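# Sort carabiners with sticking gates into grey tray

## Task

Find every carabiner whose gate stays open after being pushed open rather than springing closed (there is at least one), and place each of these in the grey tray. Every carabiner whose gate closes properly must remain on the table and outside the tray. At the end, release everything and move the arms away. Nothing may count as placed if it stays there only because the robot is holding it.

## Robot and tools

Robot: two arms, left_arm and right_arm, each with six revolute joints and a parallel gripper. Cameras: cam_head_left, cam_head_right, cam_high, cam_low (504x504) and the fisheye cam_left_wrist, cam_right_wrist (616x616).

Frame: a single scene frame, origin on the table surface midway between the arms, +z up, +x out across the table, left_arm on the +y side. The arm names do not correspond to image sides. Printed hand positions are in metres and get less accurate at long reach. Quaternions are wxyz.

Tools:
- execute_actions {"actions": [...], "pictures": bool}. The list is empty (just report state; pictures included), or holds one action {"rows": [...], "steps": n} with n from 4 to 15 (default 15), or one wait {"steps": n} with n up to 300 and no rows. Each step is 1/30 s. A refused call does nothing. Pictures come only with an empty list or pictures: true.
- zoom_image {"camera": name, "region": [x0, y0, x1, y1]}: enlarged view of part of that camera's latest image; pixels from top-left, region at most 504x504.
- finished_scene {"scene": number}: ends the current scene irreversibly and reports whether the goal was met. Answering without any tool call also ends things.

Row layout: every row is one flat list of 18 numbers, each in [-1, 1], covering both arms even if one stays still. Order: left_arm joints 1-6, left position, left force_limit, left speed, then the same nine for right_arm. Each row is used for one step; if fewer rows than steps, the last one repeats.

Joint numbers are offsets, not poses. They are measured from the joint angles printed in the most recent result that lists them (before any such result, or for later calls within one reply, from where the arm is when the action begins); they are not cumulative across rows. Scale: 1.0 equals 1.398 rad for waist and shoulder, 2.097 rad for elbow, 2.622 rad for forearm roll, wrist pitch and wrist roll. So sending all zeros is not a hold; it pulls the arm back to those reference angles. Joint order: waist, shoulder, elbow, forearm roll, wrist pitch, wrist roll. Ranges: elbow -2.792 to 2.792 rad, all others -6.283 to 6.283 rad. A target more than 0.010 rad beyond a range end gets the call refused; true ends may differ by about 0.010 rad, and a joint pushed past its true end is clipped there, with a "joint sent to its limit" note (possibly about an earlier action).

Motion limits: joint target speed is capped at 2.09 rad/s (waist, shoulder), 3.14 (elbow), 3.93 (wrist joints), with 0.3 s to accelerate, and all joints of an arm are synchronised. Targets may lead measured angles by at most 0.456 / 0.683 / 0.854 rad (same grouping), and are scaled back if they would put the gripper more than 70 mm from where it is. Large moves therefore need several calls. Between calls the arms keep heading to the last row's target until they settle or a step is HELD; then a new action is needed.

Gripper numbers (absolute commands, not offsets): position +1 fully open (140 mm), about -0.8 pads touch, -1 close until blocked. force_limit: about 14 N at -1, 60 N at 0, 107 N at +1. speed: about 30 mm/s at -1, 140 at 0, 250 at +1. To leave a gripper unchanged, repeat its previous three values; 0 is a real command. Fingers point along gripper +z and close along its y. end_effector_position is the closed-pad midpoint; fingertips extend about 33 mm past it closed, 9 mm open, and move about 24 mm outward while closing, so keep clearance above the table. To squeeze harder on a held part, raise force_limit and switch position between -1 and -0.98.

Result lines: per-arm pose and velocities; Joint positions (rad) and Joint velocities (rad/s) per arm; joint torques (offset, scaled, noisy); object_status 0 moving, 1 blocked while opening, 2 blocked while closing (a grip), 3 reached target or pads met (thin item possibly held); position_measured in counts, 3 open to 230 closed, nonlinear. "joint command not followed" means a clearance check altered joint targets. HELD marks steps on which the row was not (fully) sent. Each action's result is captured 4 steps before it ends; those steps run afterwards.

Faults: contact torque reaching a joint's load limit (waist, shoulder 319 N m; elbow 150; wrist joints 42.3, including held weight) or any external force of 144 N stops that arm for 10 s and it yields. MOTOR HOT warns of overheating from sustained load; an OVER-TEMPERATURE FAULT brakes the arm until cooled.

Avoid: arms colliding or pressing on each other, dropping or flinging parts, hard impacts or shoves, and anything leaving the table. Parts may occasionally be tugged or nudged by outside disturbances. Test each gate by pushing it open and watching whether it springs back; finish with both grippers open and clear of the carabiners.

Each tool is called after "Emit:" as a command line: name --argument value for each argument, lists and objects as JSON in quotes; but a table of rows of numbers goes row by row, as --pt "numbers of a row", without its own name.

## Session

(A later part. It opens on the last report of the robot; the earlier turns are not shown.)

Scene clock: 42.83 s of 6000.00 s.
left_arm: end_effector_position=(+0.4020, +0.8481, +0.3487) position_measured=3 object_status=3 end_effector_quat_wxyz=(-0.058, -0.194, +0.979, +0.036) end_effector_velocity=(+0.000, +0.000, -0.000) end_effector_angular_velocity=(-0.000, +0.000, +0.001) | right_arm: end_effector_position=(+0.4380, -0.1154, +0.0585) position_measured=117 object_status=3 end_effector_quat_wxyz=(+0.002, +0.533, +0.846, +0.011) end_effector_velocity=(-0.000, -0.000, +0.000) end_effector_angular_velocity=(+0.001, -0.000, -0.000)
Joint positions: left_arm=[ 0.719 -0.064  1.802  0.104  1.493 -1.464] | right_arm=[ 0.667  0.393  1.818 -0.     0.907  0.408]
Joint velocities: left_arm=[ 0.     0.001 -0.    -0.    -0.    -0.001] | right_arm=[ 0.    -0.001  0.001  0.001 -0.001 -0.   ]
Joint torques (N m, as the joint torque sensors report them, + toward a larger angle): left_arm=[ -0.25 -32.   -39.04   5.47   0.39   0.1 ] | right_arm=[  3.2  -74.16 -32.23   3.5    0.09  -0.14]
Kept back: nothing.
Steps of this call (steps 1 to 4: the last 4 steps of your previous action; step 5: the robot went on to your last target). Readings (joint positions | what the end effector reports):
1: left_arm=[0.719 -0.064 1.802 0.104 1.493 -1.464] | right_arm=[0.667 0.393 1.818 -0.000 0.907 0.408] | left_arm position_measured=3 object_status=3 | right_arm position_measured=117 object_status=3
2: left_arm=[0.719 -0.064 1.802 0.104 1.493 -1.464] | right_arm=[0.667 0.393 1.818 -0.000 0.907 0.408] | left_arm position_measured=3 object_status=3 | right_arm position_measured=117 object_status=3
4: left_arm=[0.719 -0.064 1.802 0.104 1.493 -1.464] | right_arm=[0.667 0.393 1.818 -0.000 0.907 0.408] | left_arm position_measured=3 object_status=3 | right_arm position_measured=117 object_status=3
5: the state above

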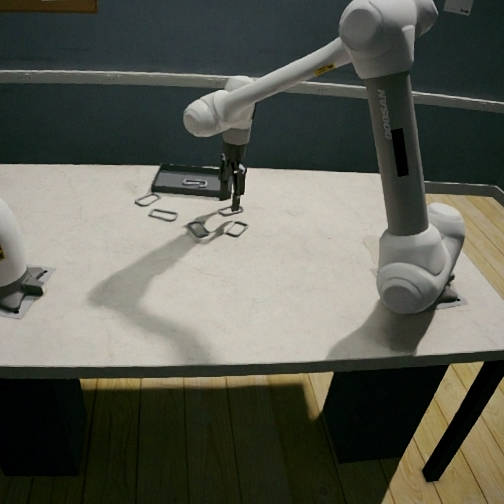

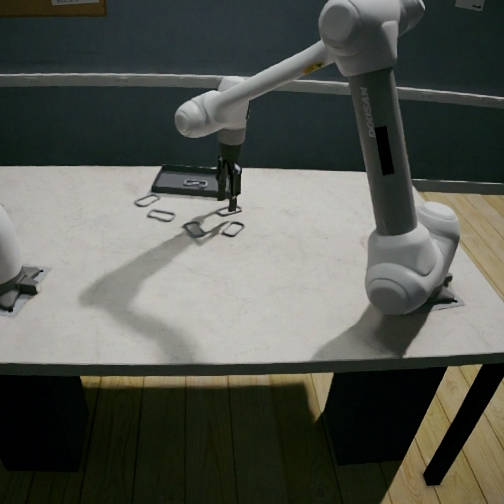

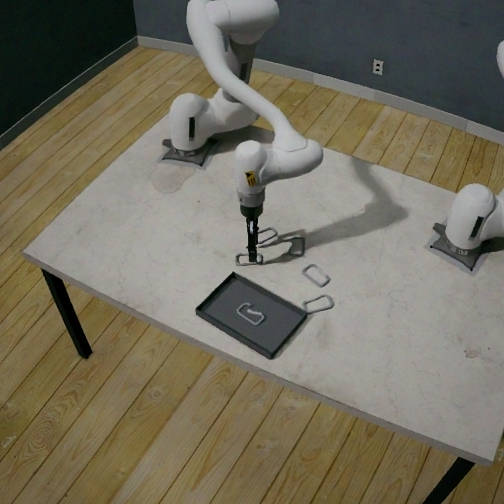

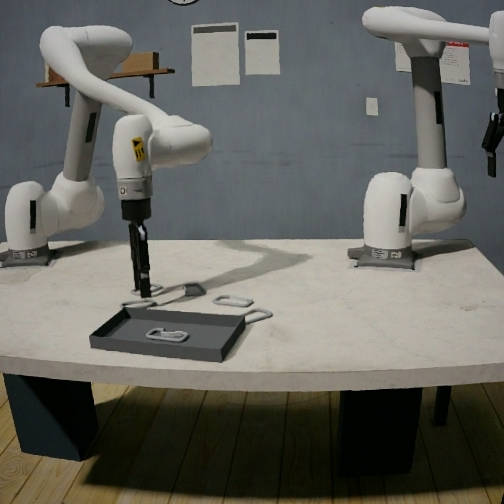

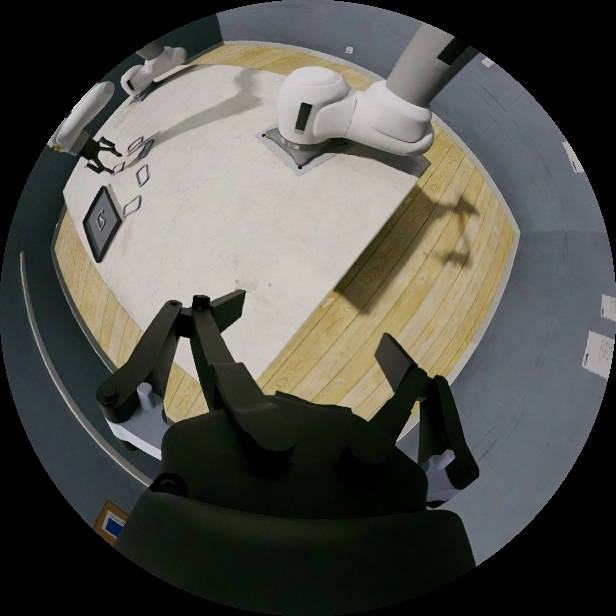

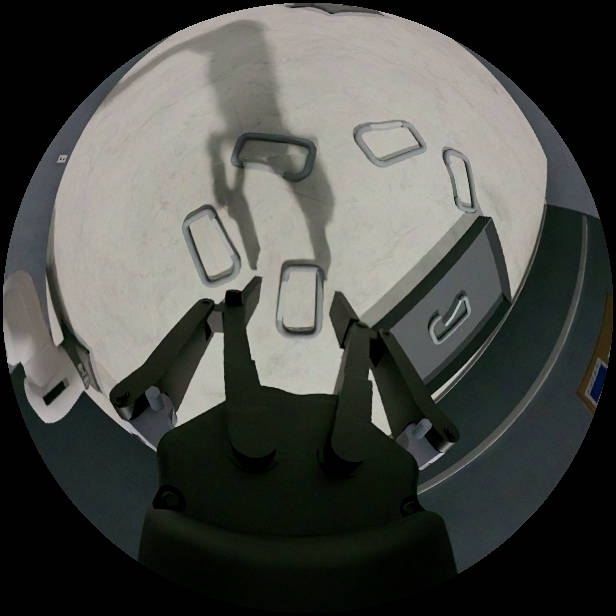

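Emit:
execute_actions --actions '[{"rows":[[0,0,0,0,0,0,1,-0.3,0.6,-0.022,-0.005,0.005,0,-0.0014,-0.012,0.1,0,0.25],[0,0,0,0,0,0,1,-0.3,0.6,-0.022,-0.005,0.005,0,-0.0014,-0.012,0.1,0,0.25],[0,0,0,0,0,0,1,-0.3,0.6,-0.022,-0.005,0.005,0,-0.0014,-0.012,0.1,0,0.25],[0,0,0,0,0,0,1,-0.3,0.6,-0.022,-0.005,0.005,0,-0.0014,-0.012,0.1,0,0.25],[0,0,0,0,0,0,1,-0.3,0.6,-0.022,-0.005,0.005,0,-0.0014,-0.012,0.1,0,0.25],[0,0,0,0,0,0,1,-0.3,0.6,-0.022,-0.005,0.005,0,-0.0014,-0.012,0.1,0,0.25],[0,0,0,0,0,0,1,-0.3,0.6,-0.022,-0.005,0.005,0,-0.0014,-0.012,0.1,0,0.25],[0,0,0,0,0,0,1,-0.3,0.6,-0.022,0.0086,0.0114,0,-0.0138,-0.012,0.1,0,0.25]],"steps":15}]' --pictures false

Emit:
execute_actions --actions '[{"steps":5}]' --pictures true

Emit:
zoom_image --camera "cam_right_wrist" --region '[210,220,450,400]'

Scene clock: 43.87 s of 6000.00 s.
left_arm: end_effector_position=(+0.4020, +0.8481, +0.3487) position_measured=3 object_status=3 end_effector_quat_wxyz=(-0.058, -0.194, +0.979, +0.036) end_effector_velocity=(-0.000, +0.000, +0.000) end_effector_angular_velocity=(-0.000, -0.000, +0.000) | right_arm: end_effector_position=(+0.4506, -0.1325, +0.0458) position_measured=117 object_status=3 end_effector_quat_wxyz=(+0.002, +0.532, +0.847, +0.011) end_effector_velocity=(+0.002, -0.005, -0.100) end_effector_angular_velocity=(-0.004, +0.004, -0.001)
Joint positions: left_arm=[ 0.719 -0.064  1.802  0.104  1.493 -1.464] | right_arm=[ 0.637  0.399  1.838 -0.     0.881  0.377]
Joint velocities: left_arm=[ 0.001 -0.     0.    -0.    -0.     0.001] | right_arm=[-0.007  0.102  0.07  -0.    -0.166 -0.006]
Joint torques (N m, as the joint torque sensors report them, + toward a larger angle): left_arm=[ -0.56 -31.81 -39.14   5.64   0.46   0.  ] | right_arm=[  3.98 -95.25 -40.69   4.55  -0.53  -0.47]
Steps of this call (steps 1 to 15: the robot went on to your last target; steps 16 to 20: nothing new was sent; steps 21 to 31: the first 11 steps of this action). Readings (joint positions | what the end effector reports):
21: left_arm=[0.719 -0.064 1.802 0.104 1.493 -1.464] | right_arm=[0.667 0.393 1.819 -0.000 0.907 0.408] | left_arm position_measured=3 object_status=3 | right_arm position_measured=117 object_status=3
22: left_arm=[0.719 -0.064 1.802 0.104 1.493 -1.464] | right_arm=[0.664 0.393 1.820 -0.000 0.906 0.405] | left_arm position_measured=3 object_status=3 | right_arm position_measured=117 object_status=3
24: left_arm=[0.719 -0.064 1.802 0.104 1.493 -1.464] | right_arm=[0.648 0.389 1.825 -0.000 0.904 0.389] | left_arm position_measured=3 object_status=3 | right_arm position_measured=117 object_status=3
28: left_arm=[0.719 -0.064 1.802 0.104 1.493 -1.464] | right_arm=[0.638 0.387 1.828 -0.000 0.903 0.378] | left_arm position_measured=3 object_status=3 | right_arm position_measured=117 object_status=3
31: the state above

Scene clock: 44.03 s of 6000.00 s.
left_arm: end_effector_position=(+0.4020, +0.8481, +0.3487) position_measured=3 object_status=3 end_effector_quat_wxyz=(-0.058, -0.194, +0.979, +0.036) end_effector_velocity=(+0.000, +0.000, -0.000) end_effector_angular_velocity=(-0.000, +0.001, -0.001) | right_arm: end_effector_position=(+0.4509, -0.1326, +0.0403) position_measured=117 object_status=3 end_effector_quat_wxyz=(+0.002, +0.532, +0.847, +0.012) end_effector_velocity=(+0.000, -0.001, -0.008) end_effector_angular_velocity=(-0.001, +0.000, +0.001)
Joint positions: left_arm=[ 0.719 -0.064  1.802  0.104  1.493 -1.464] | right_arm=[ 0.636  0.405  1.842 -0.     0.871  0.377]
Joint velocities: left_arm=[ 0.     0.001 -0.     0.     0.     0.001] | right_arm=[-0.001  0.008  0.006 -0.001 -0.013 -0.   ]
Joint torques (N m, as the joint torque sensors report them, + toward a larger angle): left_arm=[ -0.13 -32.8  -39.23   5.48   0.35   0.07] | right_arm=[  3.25 -78.5  -31.6    3.51  -0.52  -0.31]
Kept back: nothing.
Steps of this call (steps 1 to 4: the last 4 steps of your previous action; step 5: the robot went on to your last target). Readings (joint positions | what the end effector reports):
1: left_arm=[0.719 -0.064 1.802 0.104 1.493 -1.464] | right_arm=[0.637 0.402 1.840 -0.000 0.877 0.377] | left_arm position_measured=3 object_status=3 | right_arm position_measured=117 object_status=3
2: left_arm=[0.719 -0.064 1.802 0.104 1.493 -1.464] | right_arm=[0.636 0.403 1.841 -0.000 0.874 0.377] | left_arm position_measured=3 object_status=3 | right_arm position_measured=117 object_status=3
4: left_arm=[0.719 -0.064 1.802 0.104 1.493 -1.464] | right_arm=[0.636 0.404 1.842 -0.000 0.872 0.377] | left_arm position_measured=3 object_status=3 | right_arm position_measured=117 object_status=3
5: the state above

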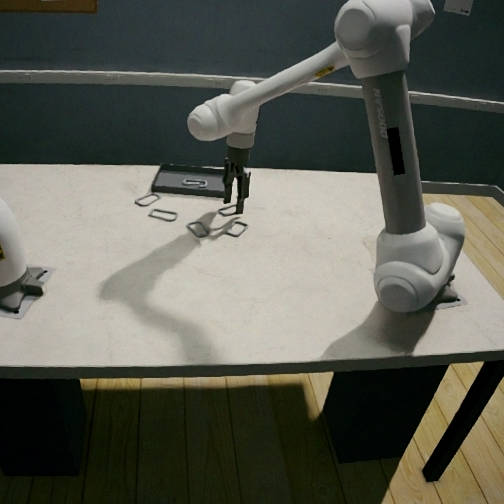

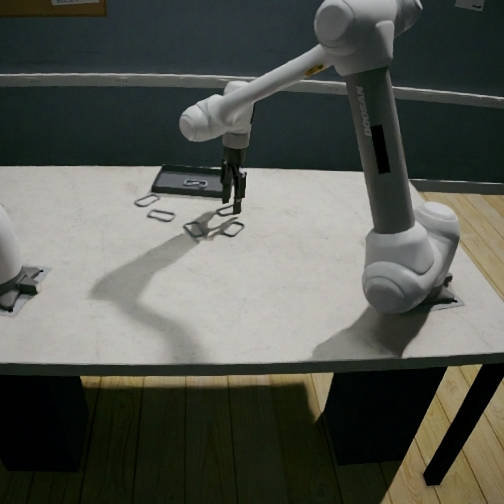

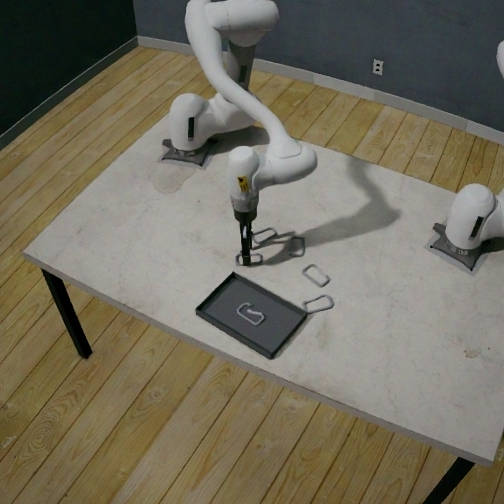

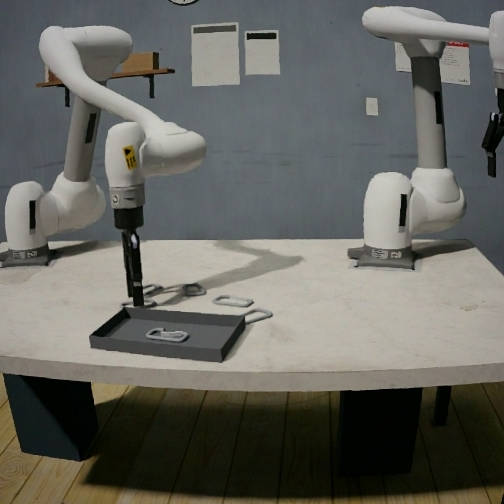

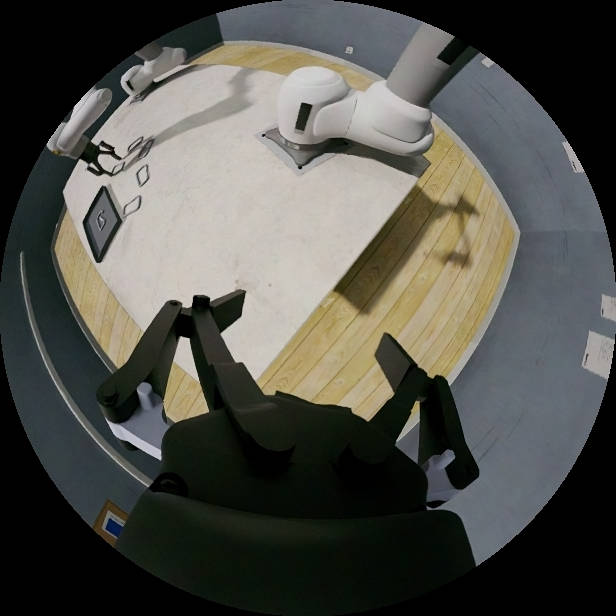

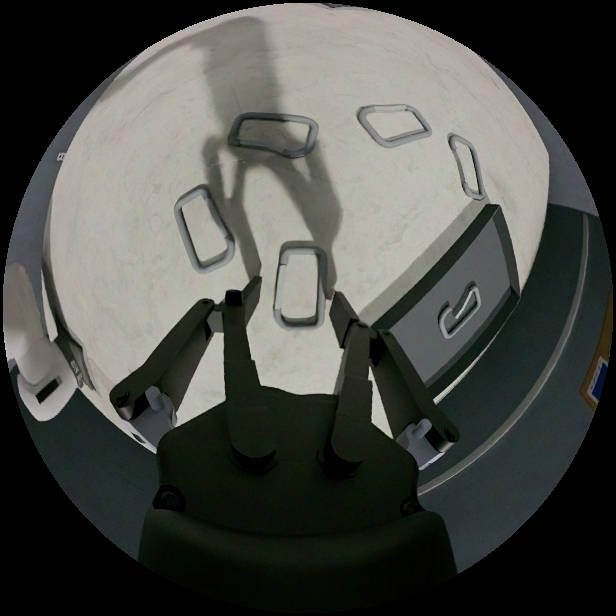

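Region (210, 220, 450, 400) of cam_right_wrist's 616x616 image, scaled by 2.100, with more detail than that image has; it fills the top 378 rows of this view, and the rest is white.

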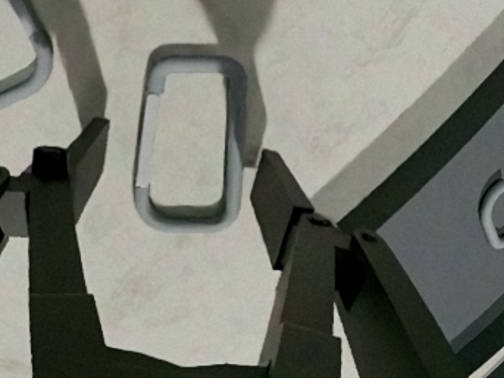

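Emit:
execute_actions --actions '[{"rows":[[0,0,0,0,0,0,1,-0.3,0.6,0,0.0014,0.0006,0,-0.0012,0,0.1,0,0.25],[0,0,0,0,0,0,1,-0.3,0.6,0,0.0014,0.0006,0,-0.0012,0,0.1,0,0.25],[0,0,0,0,0,0,1,-0.3,0.6,0,0.0014,0.0006,0,-0.0012,0,-0.36,0,0.25]],"steps":15}]' --pictures false

Emit:
execute_actions --actions '[{"steps":6}]' --pictures true

Emit:
zoom_image --camera "cam_right_wrist" --region '[210,220,450,400]'

Emit:
execute_actions --actions '[{"rows":[[0,0,0,0,0,0,1,-0.3,0.6,0,-0.003,0,0,0.0016,0,0.1,0,0.8]],"steps":14}]' --pictures true

Emit:
zoom_image --camera "cam_right_wrist" --region '[210,220,450,400]'

Scene clock: 44.63 s of 6000.00 s.
left_arm: end_effector_position=(+0.4020, +0.8481, +0.3487) position_measured=3 object_status=3 end_effector_quat_wxyz=(-0.058, -0.194, +0.979, +0.036) end_effector_velocity=(+0.001, -0.001, -0.000) end_effector_angular_velocity=(+0.000, +0.000, -0.000) | right_arm: end_effector_position=(+0.4515, -0.1322, +0.0390) position_measured=174 object_status=0 end_effector_quat_wxyz=(+0.003, +0.532, +0.847, +0.012) end_effector_velocity=(+0.000, -0.000, -0.000) end_effector_angular_velocity=(-0.000, -0.000, +0.000)
Joint positions: left_arm=[ 0.719 -0.064  1.802  0.104  1.493 -1.464] | right_arm=[ 0.636  0.406  1.842 -0.001  0.868  0.377]
Joint velocities: left_arm=[-0.002  0.001 -0.     0.    -0.    -0.002] | right_arm=[ 0.  0.  0. -0. -0.  0.]
Joint torques (N m, as the joint torque sensors report them, + toward a larger angle): left_arm=[ -0.22 -32.48 -39.13   5.42   0.36  -0.03] | right_arm=[10.57 -9.51 21.92  7.58  8.69 -0.1 ]
Steps of this call (steps 1 to 7: the robot went on to your last target; steps 8 to 18: the first 11 steps of this action). Readings (joint positions | what the end effector reports):
8: left_arm=[0.719 -0.064 1.802 0.104 1.493 -1.464] | right_arm=[0.636 0.405 1.842 -0.000 0.871 0.377] | left_arm position_measured=3 object_status=3 | right_arm position_measured=117 object_status=3
9: left_arm=[0.719 -0.064 1.802 0.104 1.493 -1.464] | right_arm=[0.636 0.406 1.843 -0.000 0.870 0.377] | left_arm position_measured=3 object_status=3 | right_arm position_measured=117 object_status=3
11: left_arm=[0.719 -0.064 1.802 0.104 1.493 -1.464] | right_arm=[0.636 0.406 1.843 -0.000 0.869 0.377] | left_arm position_measured=3 object_status=3 | right_arm position_measured=120 object_status=0
15: left_arm=[0.719 -0.064 1.802 0.104 1.493 -1.464] | right_arm=[0.636 0.407 1.843 -0.001 0.868 0.377] | left_arm position_measured=3 object_status=3 | right_arm position_measured=156 object_status=0
18: the state above

Scene clock: 44.83 s of 6000.00 s.
left_arm: end_effector_position=(+0.4020, +0.8481, +0.3487) position_measured=3 object_status=3 end_effector_quat_wxyz=(-0.058, -0.194, +0.979, +0.036) end_effector_velocity=(-0.001, +0.000, +0.001) end_effector_angular_velocity=(+0.001, -0.001, +0.001) | right_arm: end_effector_position=(+0.4511, -0.1326, +0.0387) position_measured=174 object_status=3 end_effector_quat_wxyz=(+0.002, +0.532, +0.847, +0.012) end_effector_velocity=(-0.001, -0.000, -0.000) end_effector_angular_velocity=(-0.000, +0.003, -0.002)
Joint positions: left_arm=[ 0.719 -0.064  1.802  0.104  1.493 -1.464] | right_arm=[ 0.636  0.406  1.843 -0.     0.868  0.377]
Joint velocities: left_arm=[ 0.001 -0.001 -0.     0.     0.     0.   ] | right_arm=[-0.     0.     0.001  0.002  0.001  0.   ]
Joint torques (N m, as the joint torque sensors report them, + toward a larger angle): left_arm=[ -0.22 -32.59 -38.8    5.41   0.36   0.03] | right_arm=[11.94  3.87 33.59  7.46 11.3  -0.33]
Kept back: nothing.
Steps of this call (steps 1 to 4: the last 4 steps of your previous action; steps 5 to 6: the robot went on to your last target). Readings (joint positions | what the end effector reports):
1: left_arm=[0.719 -0.064 1.802 0.104 1.493 -1.464] | right_arm=[0.636 0.406 1.842 -0.001 0.868 0.377] | left_arm position_measured=3 object_status=3 | right_arm position_measured=174 object_status=0
2: left_arm=[0.719 -0.064 1.802 0.104 1.493 -1.464] | right_arm=[0.636 0.406 1.843 -0.001 0.868 0.377] | left_arm position_measured=3 object_status=3 | right_arm position_measured=174 object_status=0
4: left_arm=[0.719 -0.064 1.802 0.104 1.493 -1.464] | right_arm=[0.636 0.406 1.843 -0.001 0.868 0.377] | left_arm position_measured=3 object_status=3 | right_arm position_measured=174 object_status=0
6: the state above

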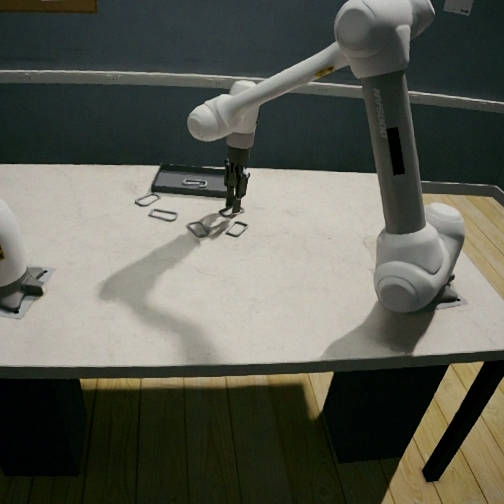

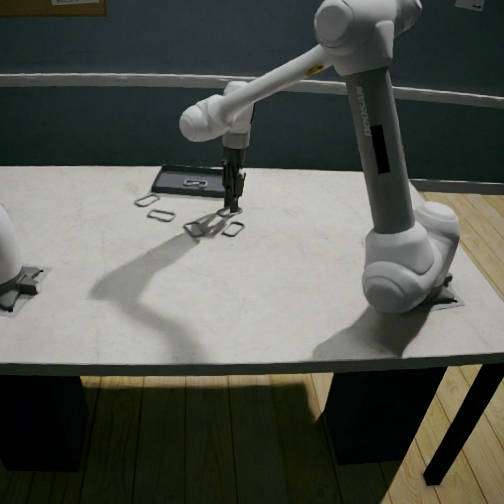

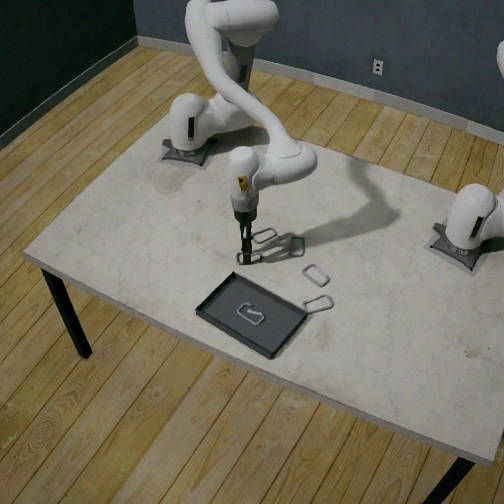

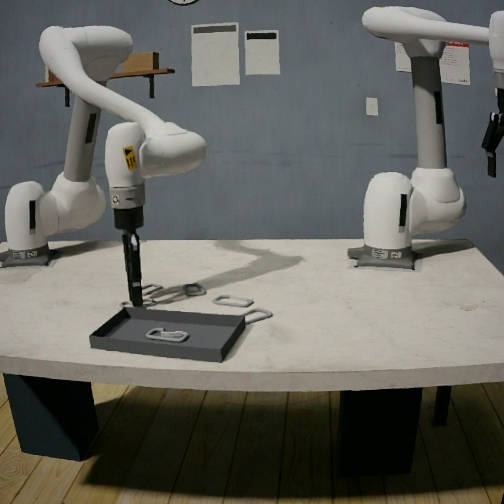

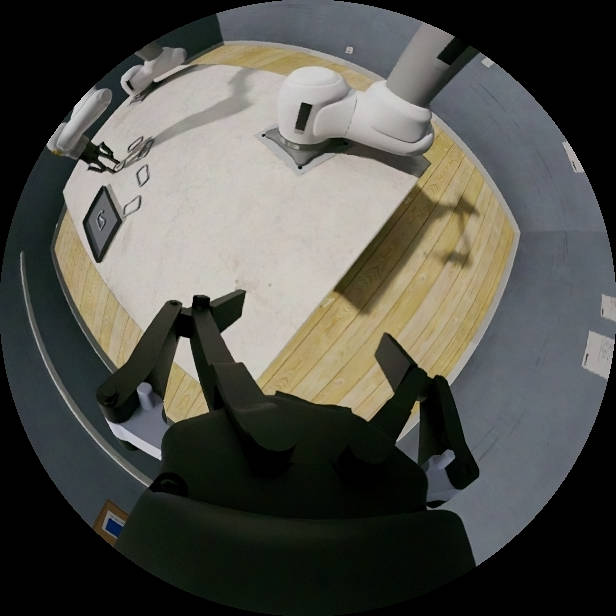

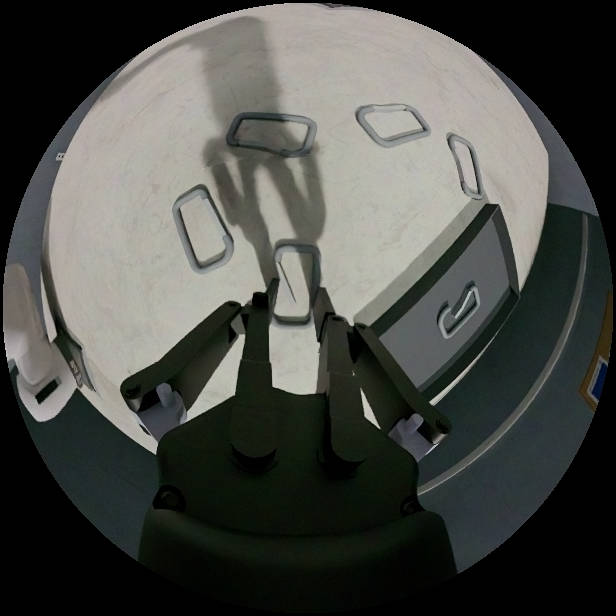

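Region (210, 220, 450, 400) of cam_right_wrist's 616x616 image, scaled by 2.100, with more detail than that image has; it fills the top 378 rows of this view, and the rest is white.

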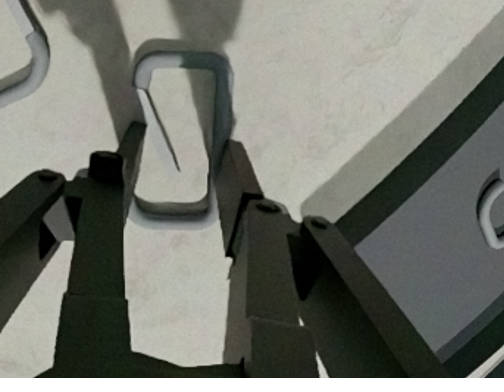

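Scene clock: 45.17 s of 6000.00 s.
left_arm: end_effector_position=(+0.4020, +0.8481, +0.3487) position_measured=3 object_status=3 end_effector_quat_wxyz=(-0.058, -0.194, +0.979, +0.036) end_effector_velocity=(-0.000, +0.000, -0.000) end_effector_angular_velocity=(-0.000, +0.001, -0.001) | right_arm: end_effector_position=(+0.4504, -0.1333, +0.0413) position_measured=117 object_status=0 end_effector_quat_wxyz=(+0.002, +0.532, +0.847, +0.012) end_effector_velocity=(+0.001, +0.001, +0.002) end_effector_angular_velocity=(+0.002, -0.003, +0.001)
Joint positions: left_arm=[ 0.719 -0.064  1.802  0.104  1.493 -1.464] | right_arm=[ 0.636  0.403  1.843 -0.     0.872  0.377]
Joint velocities: left_arm=[ 0.     0.001 -0.     0.001  0.     0.002] | right_arm=[-0.    -0.002 -0.002 -0.001  0.    -0.   ]
Joint torques (N m, as the joint torque sensors report them, + toward a larger angle): left_arm=[ -0.22 -32.47 -38.98   5.5    0.36   0.02] | right_arm=[  4.57 -74.1  -30.67   3.43   0.    -0.11]
Steps of this call (steps 1 to 10: the first 10 steps of this action). Readings (joint positions | what the end effector reports):
1: left_arm=[0.719 -0.064 1.802 0.104 1.493 -1.464] | right_arm=[0.636 0.406 1.843 -0.000 0.868 0.377] | left_arm position_measured=3 object_status=3 | right_arm position_measured=174 object_status=0
2: left_arm=[0.719 -0.064 1.802 0.104 1.493 -1.464] | right_arm=[0.636 0.406 1.844 0.000 0.871 0.377] | left_arm position_measured=3 object_status=3 | right_arm position_measured=170 object_status=0
4: left_arm=[0.719 -0.064 1.802 0.104 1.493 -1.464] | right_arm=[0.636 0.404 1.844 0.000 0.871 0.377] | left_arm position_measured=3 object_status=3 | right_arm position_measured=145 object_status=0
8: left_arm=[0.719 -0.064 1.802 0.104 1.493 -1.464] | right_arm=[0.636 0.403 1.843 -0.000 0.872 0.377] | left_arm position_measured=3 object_status=3 | right_arm position_measured=117 object_status=0
10: the state above

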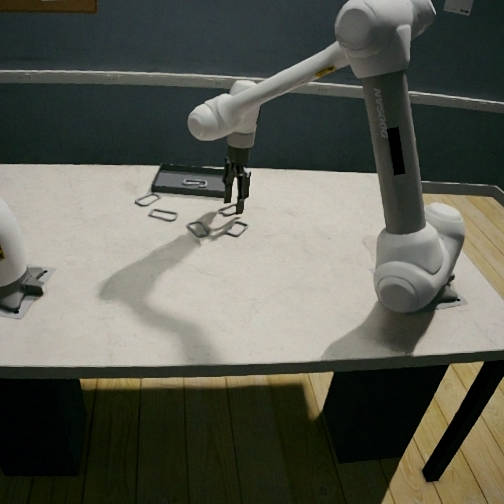

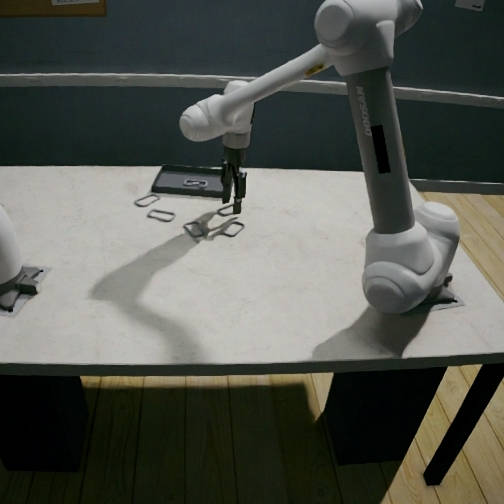

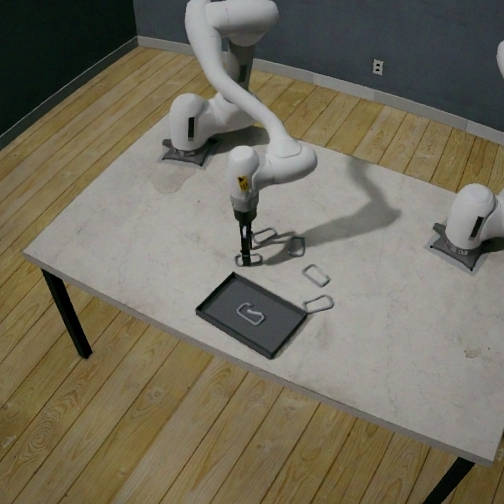

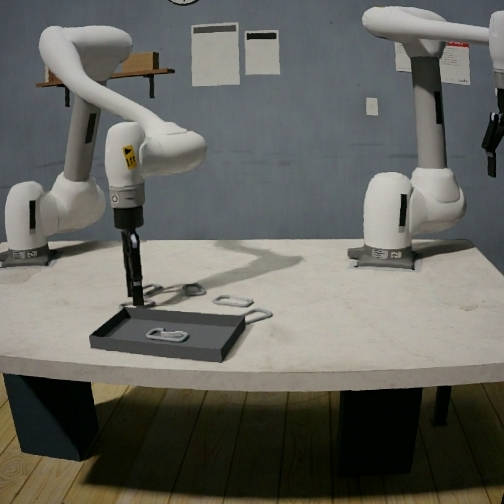

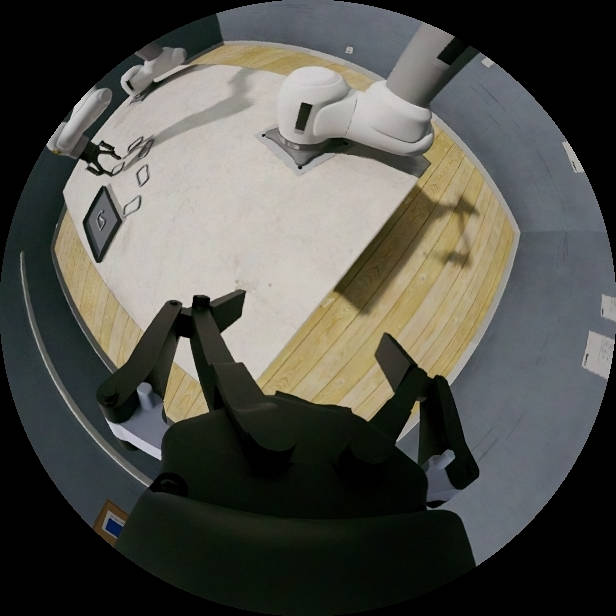

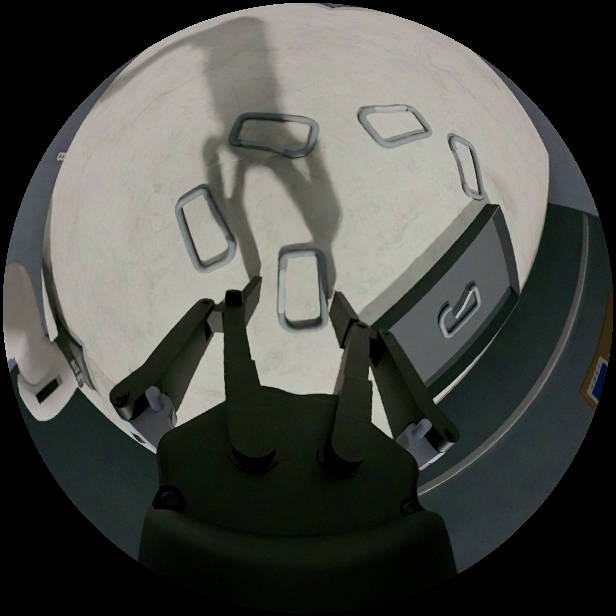

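Region (210, 220, 450, 400) of cam_right_wrist's 616x616 image, scaled by 2.100, with more detail than that image has; it fills the top 378 rows of this view, and the rest is white.

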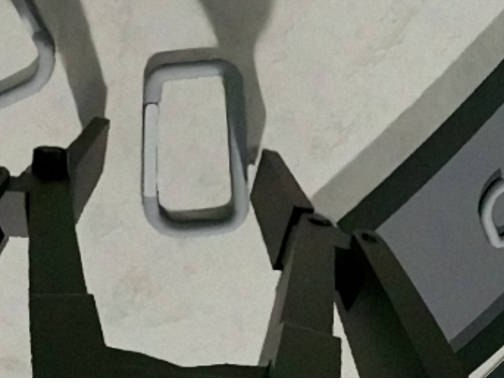

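Emit:
execute_actions --actions '[{"rows":[[0,0,0,0,0,0,1,-0.3,0.6,0,-0.02,-0.009,0,0.018,0,0.1,0,0.25],[0,0,0,0,0,0,1,-0.3,0.6,0,-0.02,-0.009,0,0.018,0,0.1,0,0.25],[0,0,0,0,0,0,1,-0.3,0.6,0,-0.02,-0.009,0,0.018,0,0.1,0,0.25],[0,0,0,0,0,0,1,-0.3,0.6,0,-0.02,-0.009,0,0.018,0,0.1,0,0.25],[0,0,0,0,0,0,1,-0.3,0.6,0.12,-0.0994,0.049,0,0.014,-0.0706,0.1,0,0.25]],"steps":15}]' --pictures false

Emit:
execute_actions --actions '[{"steps":12}]' --pictures true

Scene clock: 45.93 s of 6000.00 s.
left_arm: end_effector_position=(+0.4020, +0.8481, +0.3487) position_measured=3 object_status=3 end_effector_quat_wxyz=(-0.058, -0.194, +0.979, +0.036) end_effector_velocity=(+0.000, -0.000, +0.000) end_effector_angular_velocity=(+0.001, +0.000, -0.002) | right_arm: end_effector_position=(+0.3807, -0.1247, +0.0772) position_measured=117 object_status=3 end_effector_quat_wxyz=(+0.003, +0.452, +0.892, +0.012) end_effector_velocity=(-0.402, +0.022, +0.061) end_effector_angular_velocity=(-0.016, -0.005, +1.067)
Joint positions: left_arm=[ 0.719 -0.064  1.802  0.104  1.493 -1.464] | right_arm=[ 0.724  0.318  1.889 -0.001  0.91   0.28 ]
Joint velocities: left_arm=[-0.002 -0.    -0.     0.001  0.    -0.   ] | right_arm=[ 0.509 -0.345  0.358 -0.    -0.004 -0.559]
Joint torques (N m, as the joint torque sensors report them, + toward a larger angle): left_arm=[ -0.49 -32.21 -39.12   5.47   0.32   0.1 ] | right_arm=[ -1.6  -66.47 -30.5    3.64  -0.22  -0.19]
Steps of this call (steps 1 to 4: the last 4 steps of your previous action; steps 5 to 12: the robot went on to your last target; steps 13 to 23: the first 11 steps of this action). Readings (joint positions | what the end effector reports):
13: left_arm=[0.719 -0.064 1.802 0.104 1.493 -1.464] | right_arm=[0.636 0.402 1.843 -0.001 0.873 0.377] | left_arm position_measured=3 object_status=3 | right_arm position_measured=117 object_status=3
14: left_arm=[0.719 -0.064 1.802 0.104 1.493 -1.464] | right_arm=[0.636 0.399 1.841 -0.001 0.879 0.377] | left_arm position_measured=3 object_status=3 | right_arm position_measured=117 object_status=3
16: left_arm=[0.719 -0.064 1.802 0.104 1.493 -1.464] | right_arm=[0.636 0.384 1.830 -0.001 0.903 0.377] | left_arm position_measured=3 object_status=3 | right_arm position_measured=117 object_status=3
20: left_arm=[0.719 -0.064 1.802 0.104 1.493 -1.464] | right_arm=[0.668 0.353 1.848 -0.001 0.910 0.342] | left_arm position_measured=3 object_status=3 | right_arm position_measured=117 object_status=3
23: the state above

Scene clock: 46.33 s of 6000.00 s.
left_arm: end_effector_position=(+0.4020, +0.8481, +0.3487) position_measured=3 object_status=3 end_effector_quat_wxyz=(-0.058, -0.194, +0.979, +0.036) end_effector_velocity=(+0.000, -0.000, -0.000) end_effector_angular_velocity=(+0.000, +0.000, +0.000) | right_arm: end_effector_position=(+0.3186, -0.1250, +0.0854) position_measured=117 object_status=3 end_effector_quat_wxyz=(+0.002, +0.376, +0.927, +0.011) end_effector_velocity=(-0.003, -0.000, +0.000) end_effector_angular_velocity=(+0.000, +0.000, +0.008)
Joint positions: left_arm=[ 0.719 -0.064  1.802  0.104  1.493 -1.464] | right_arm=[ 0.804  0.264  1.946 -0.     0.909  0.192]
Joint velocities: left_arm=[-0.001  0.001 -0.     0.    -0.    -0.001] | right_arm=[ 0.004 -0.003  0.003  0.001 -0.    -0.004]
Joint torques (N m, as the joint torque sensors report them, + toward a larger angle): left_arm=[ -0.13 -32.35 -39.08   5.43   0.34  -0.01] | right_arm=[  2.01 -59.97 -32.31   3.32  -0.33  -0.17]
Kept back: nothing.
Steps of this call (steps 1 to 4: the last 4 steps of your previous action; steps 5 to 12: the robot went on to your last target). Readings (joint positions | what the end effector reports):
1: left_arm=[0.719 -0.064 1.802 0.104 1.493 -1.464] | right_arm=[0.741 0.306 1.901 -0.001 0.910 0.261] | left_arm position_measured=3 object_status=3 | right_arm position_measured=117 object_status=3
2: left_arm=[0.719 -0.064 1.802 0.104 1.493 -1.464] | right_arm=[0.758 0.294 1.913 -0.001 0.910 0.242] | left_arm position_measured=3 object_status=3 | right_arm position_measured=117 object_status=3
4: left_arm=[0.719 -0.064 1.802 0.104 1.493 -1.464] | right_arm=[0.786 0.276 1.933 -0.001 0.909 0.212] | left_arm position_measured=3 object_status=3 | right_arm position_measured=117 object_status=3
8: left_arm=[0.719 -0.064 1.802 0.104 1.493 -1.464] | right_arm=[0.802 0.265 1.944 -0.000 0.909 0.194] | left_arm position_measured=3 object_status=3 | right_arm position_measured=117 object_status=3
12: the state above

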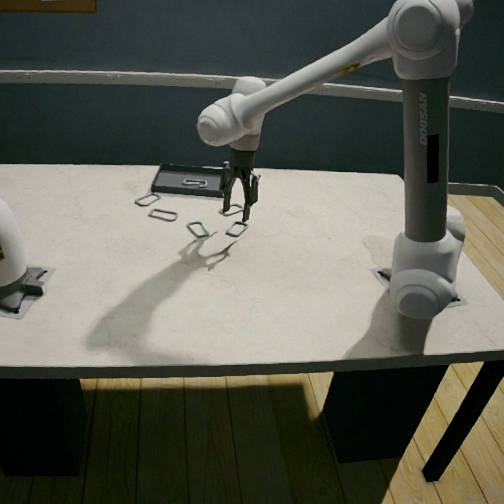

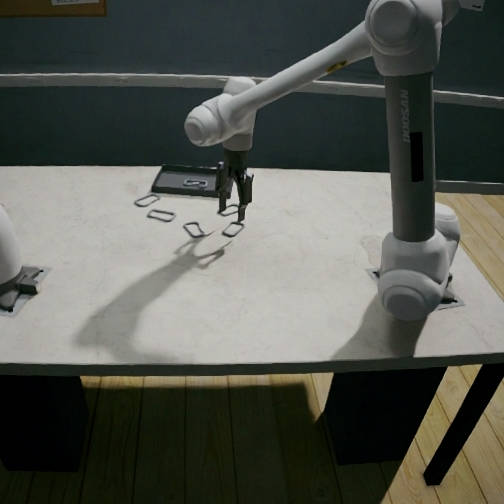

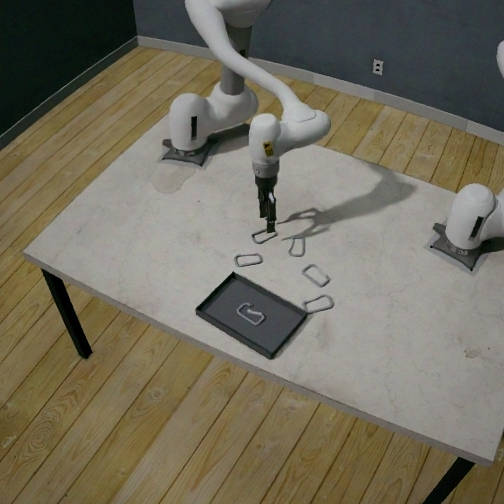

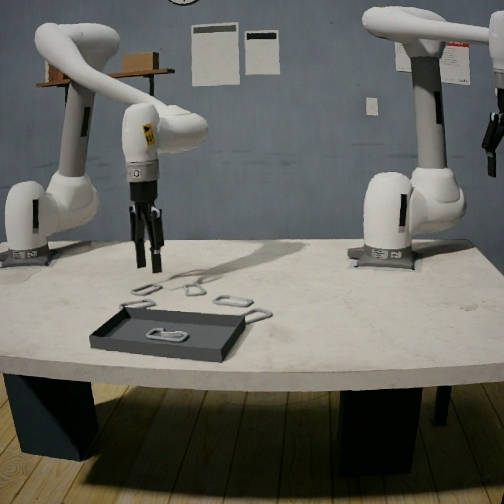

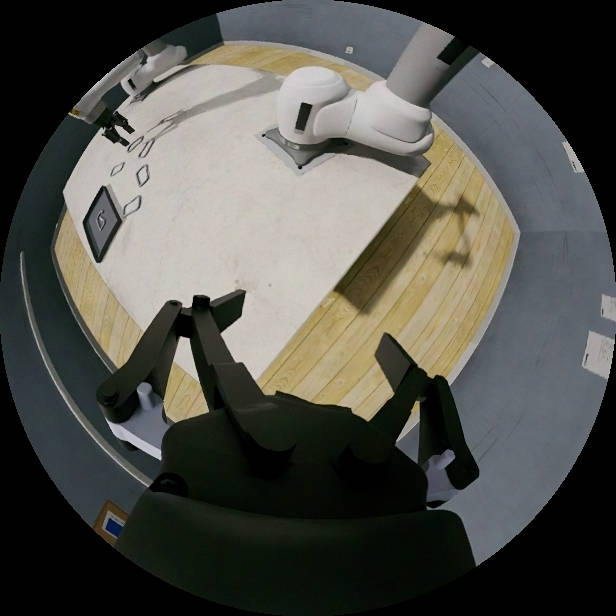

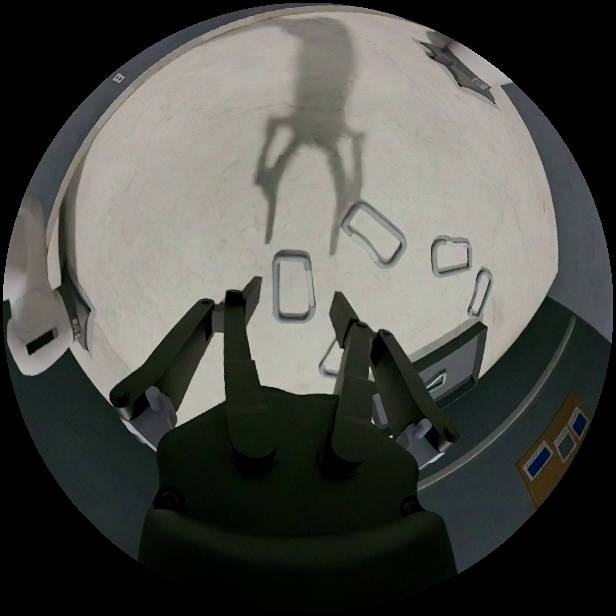

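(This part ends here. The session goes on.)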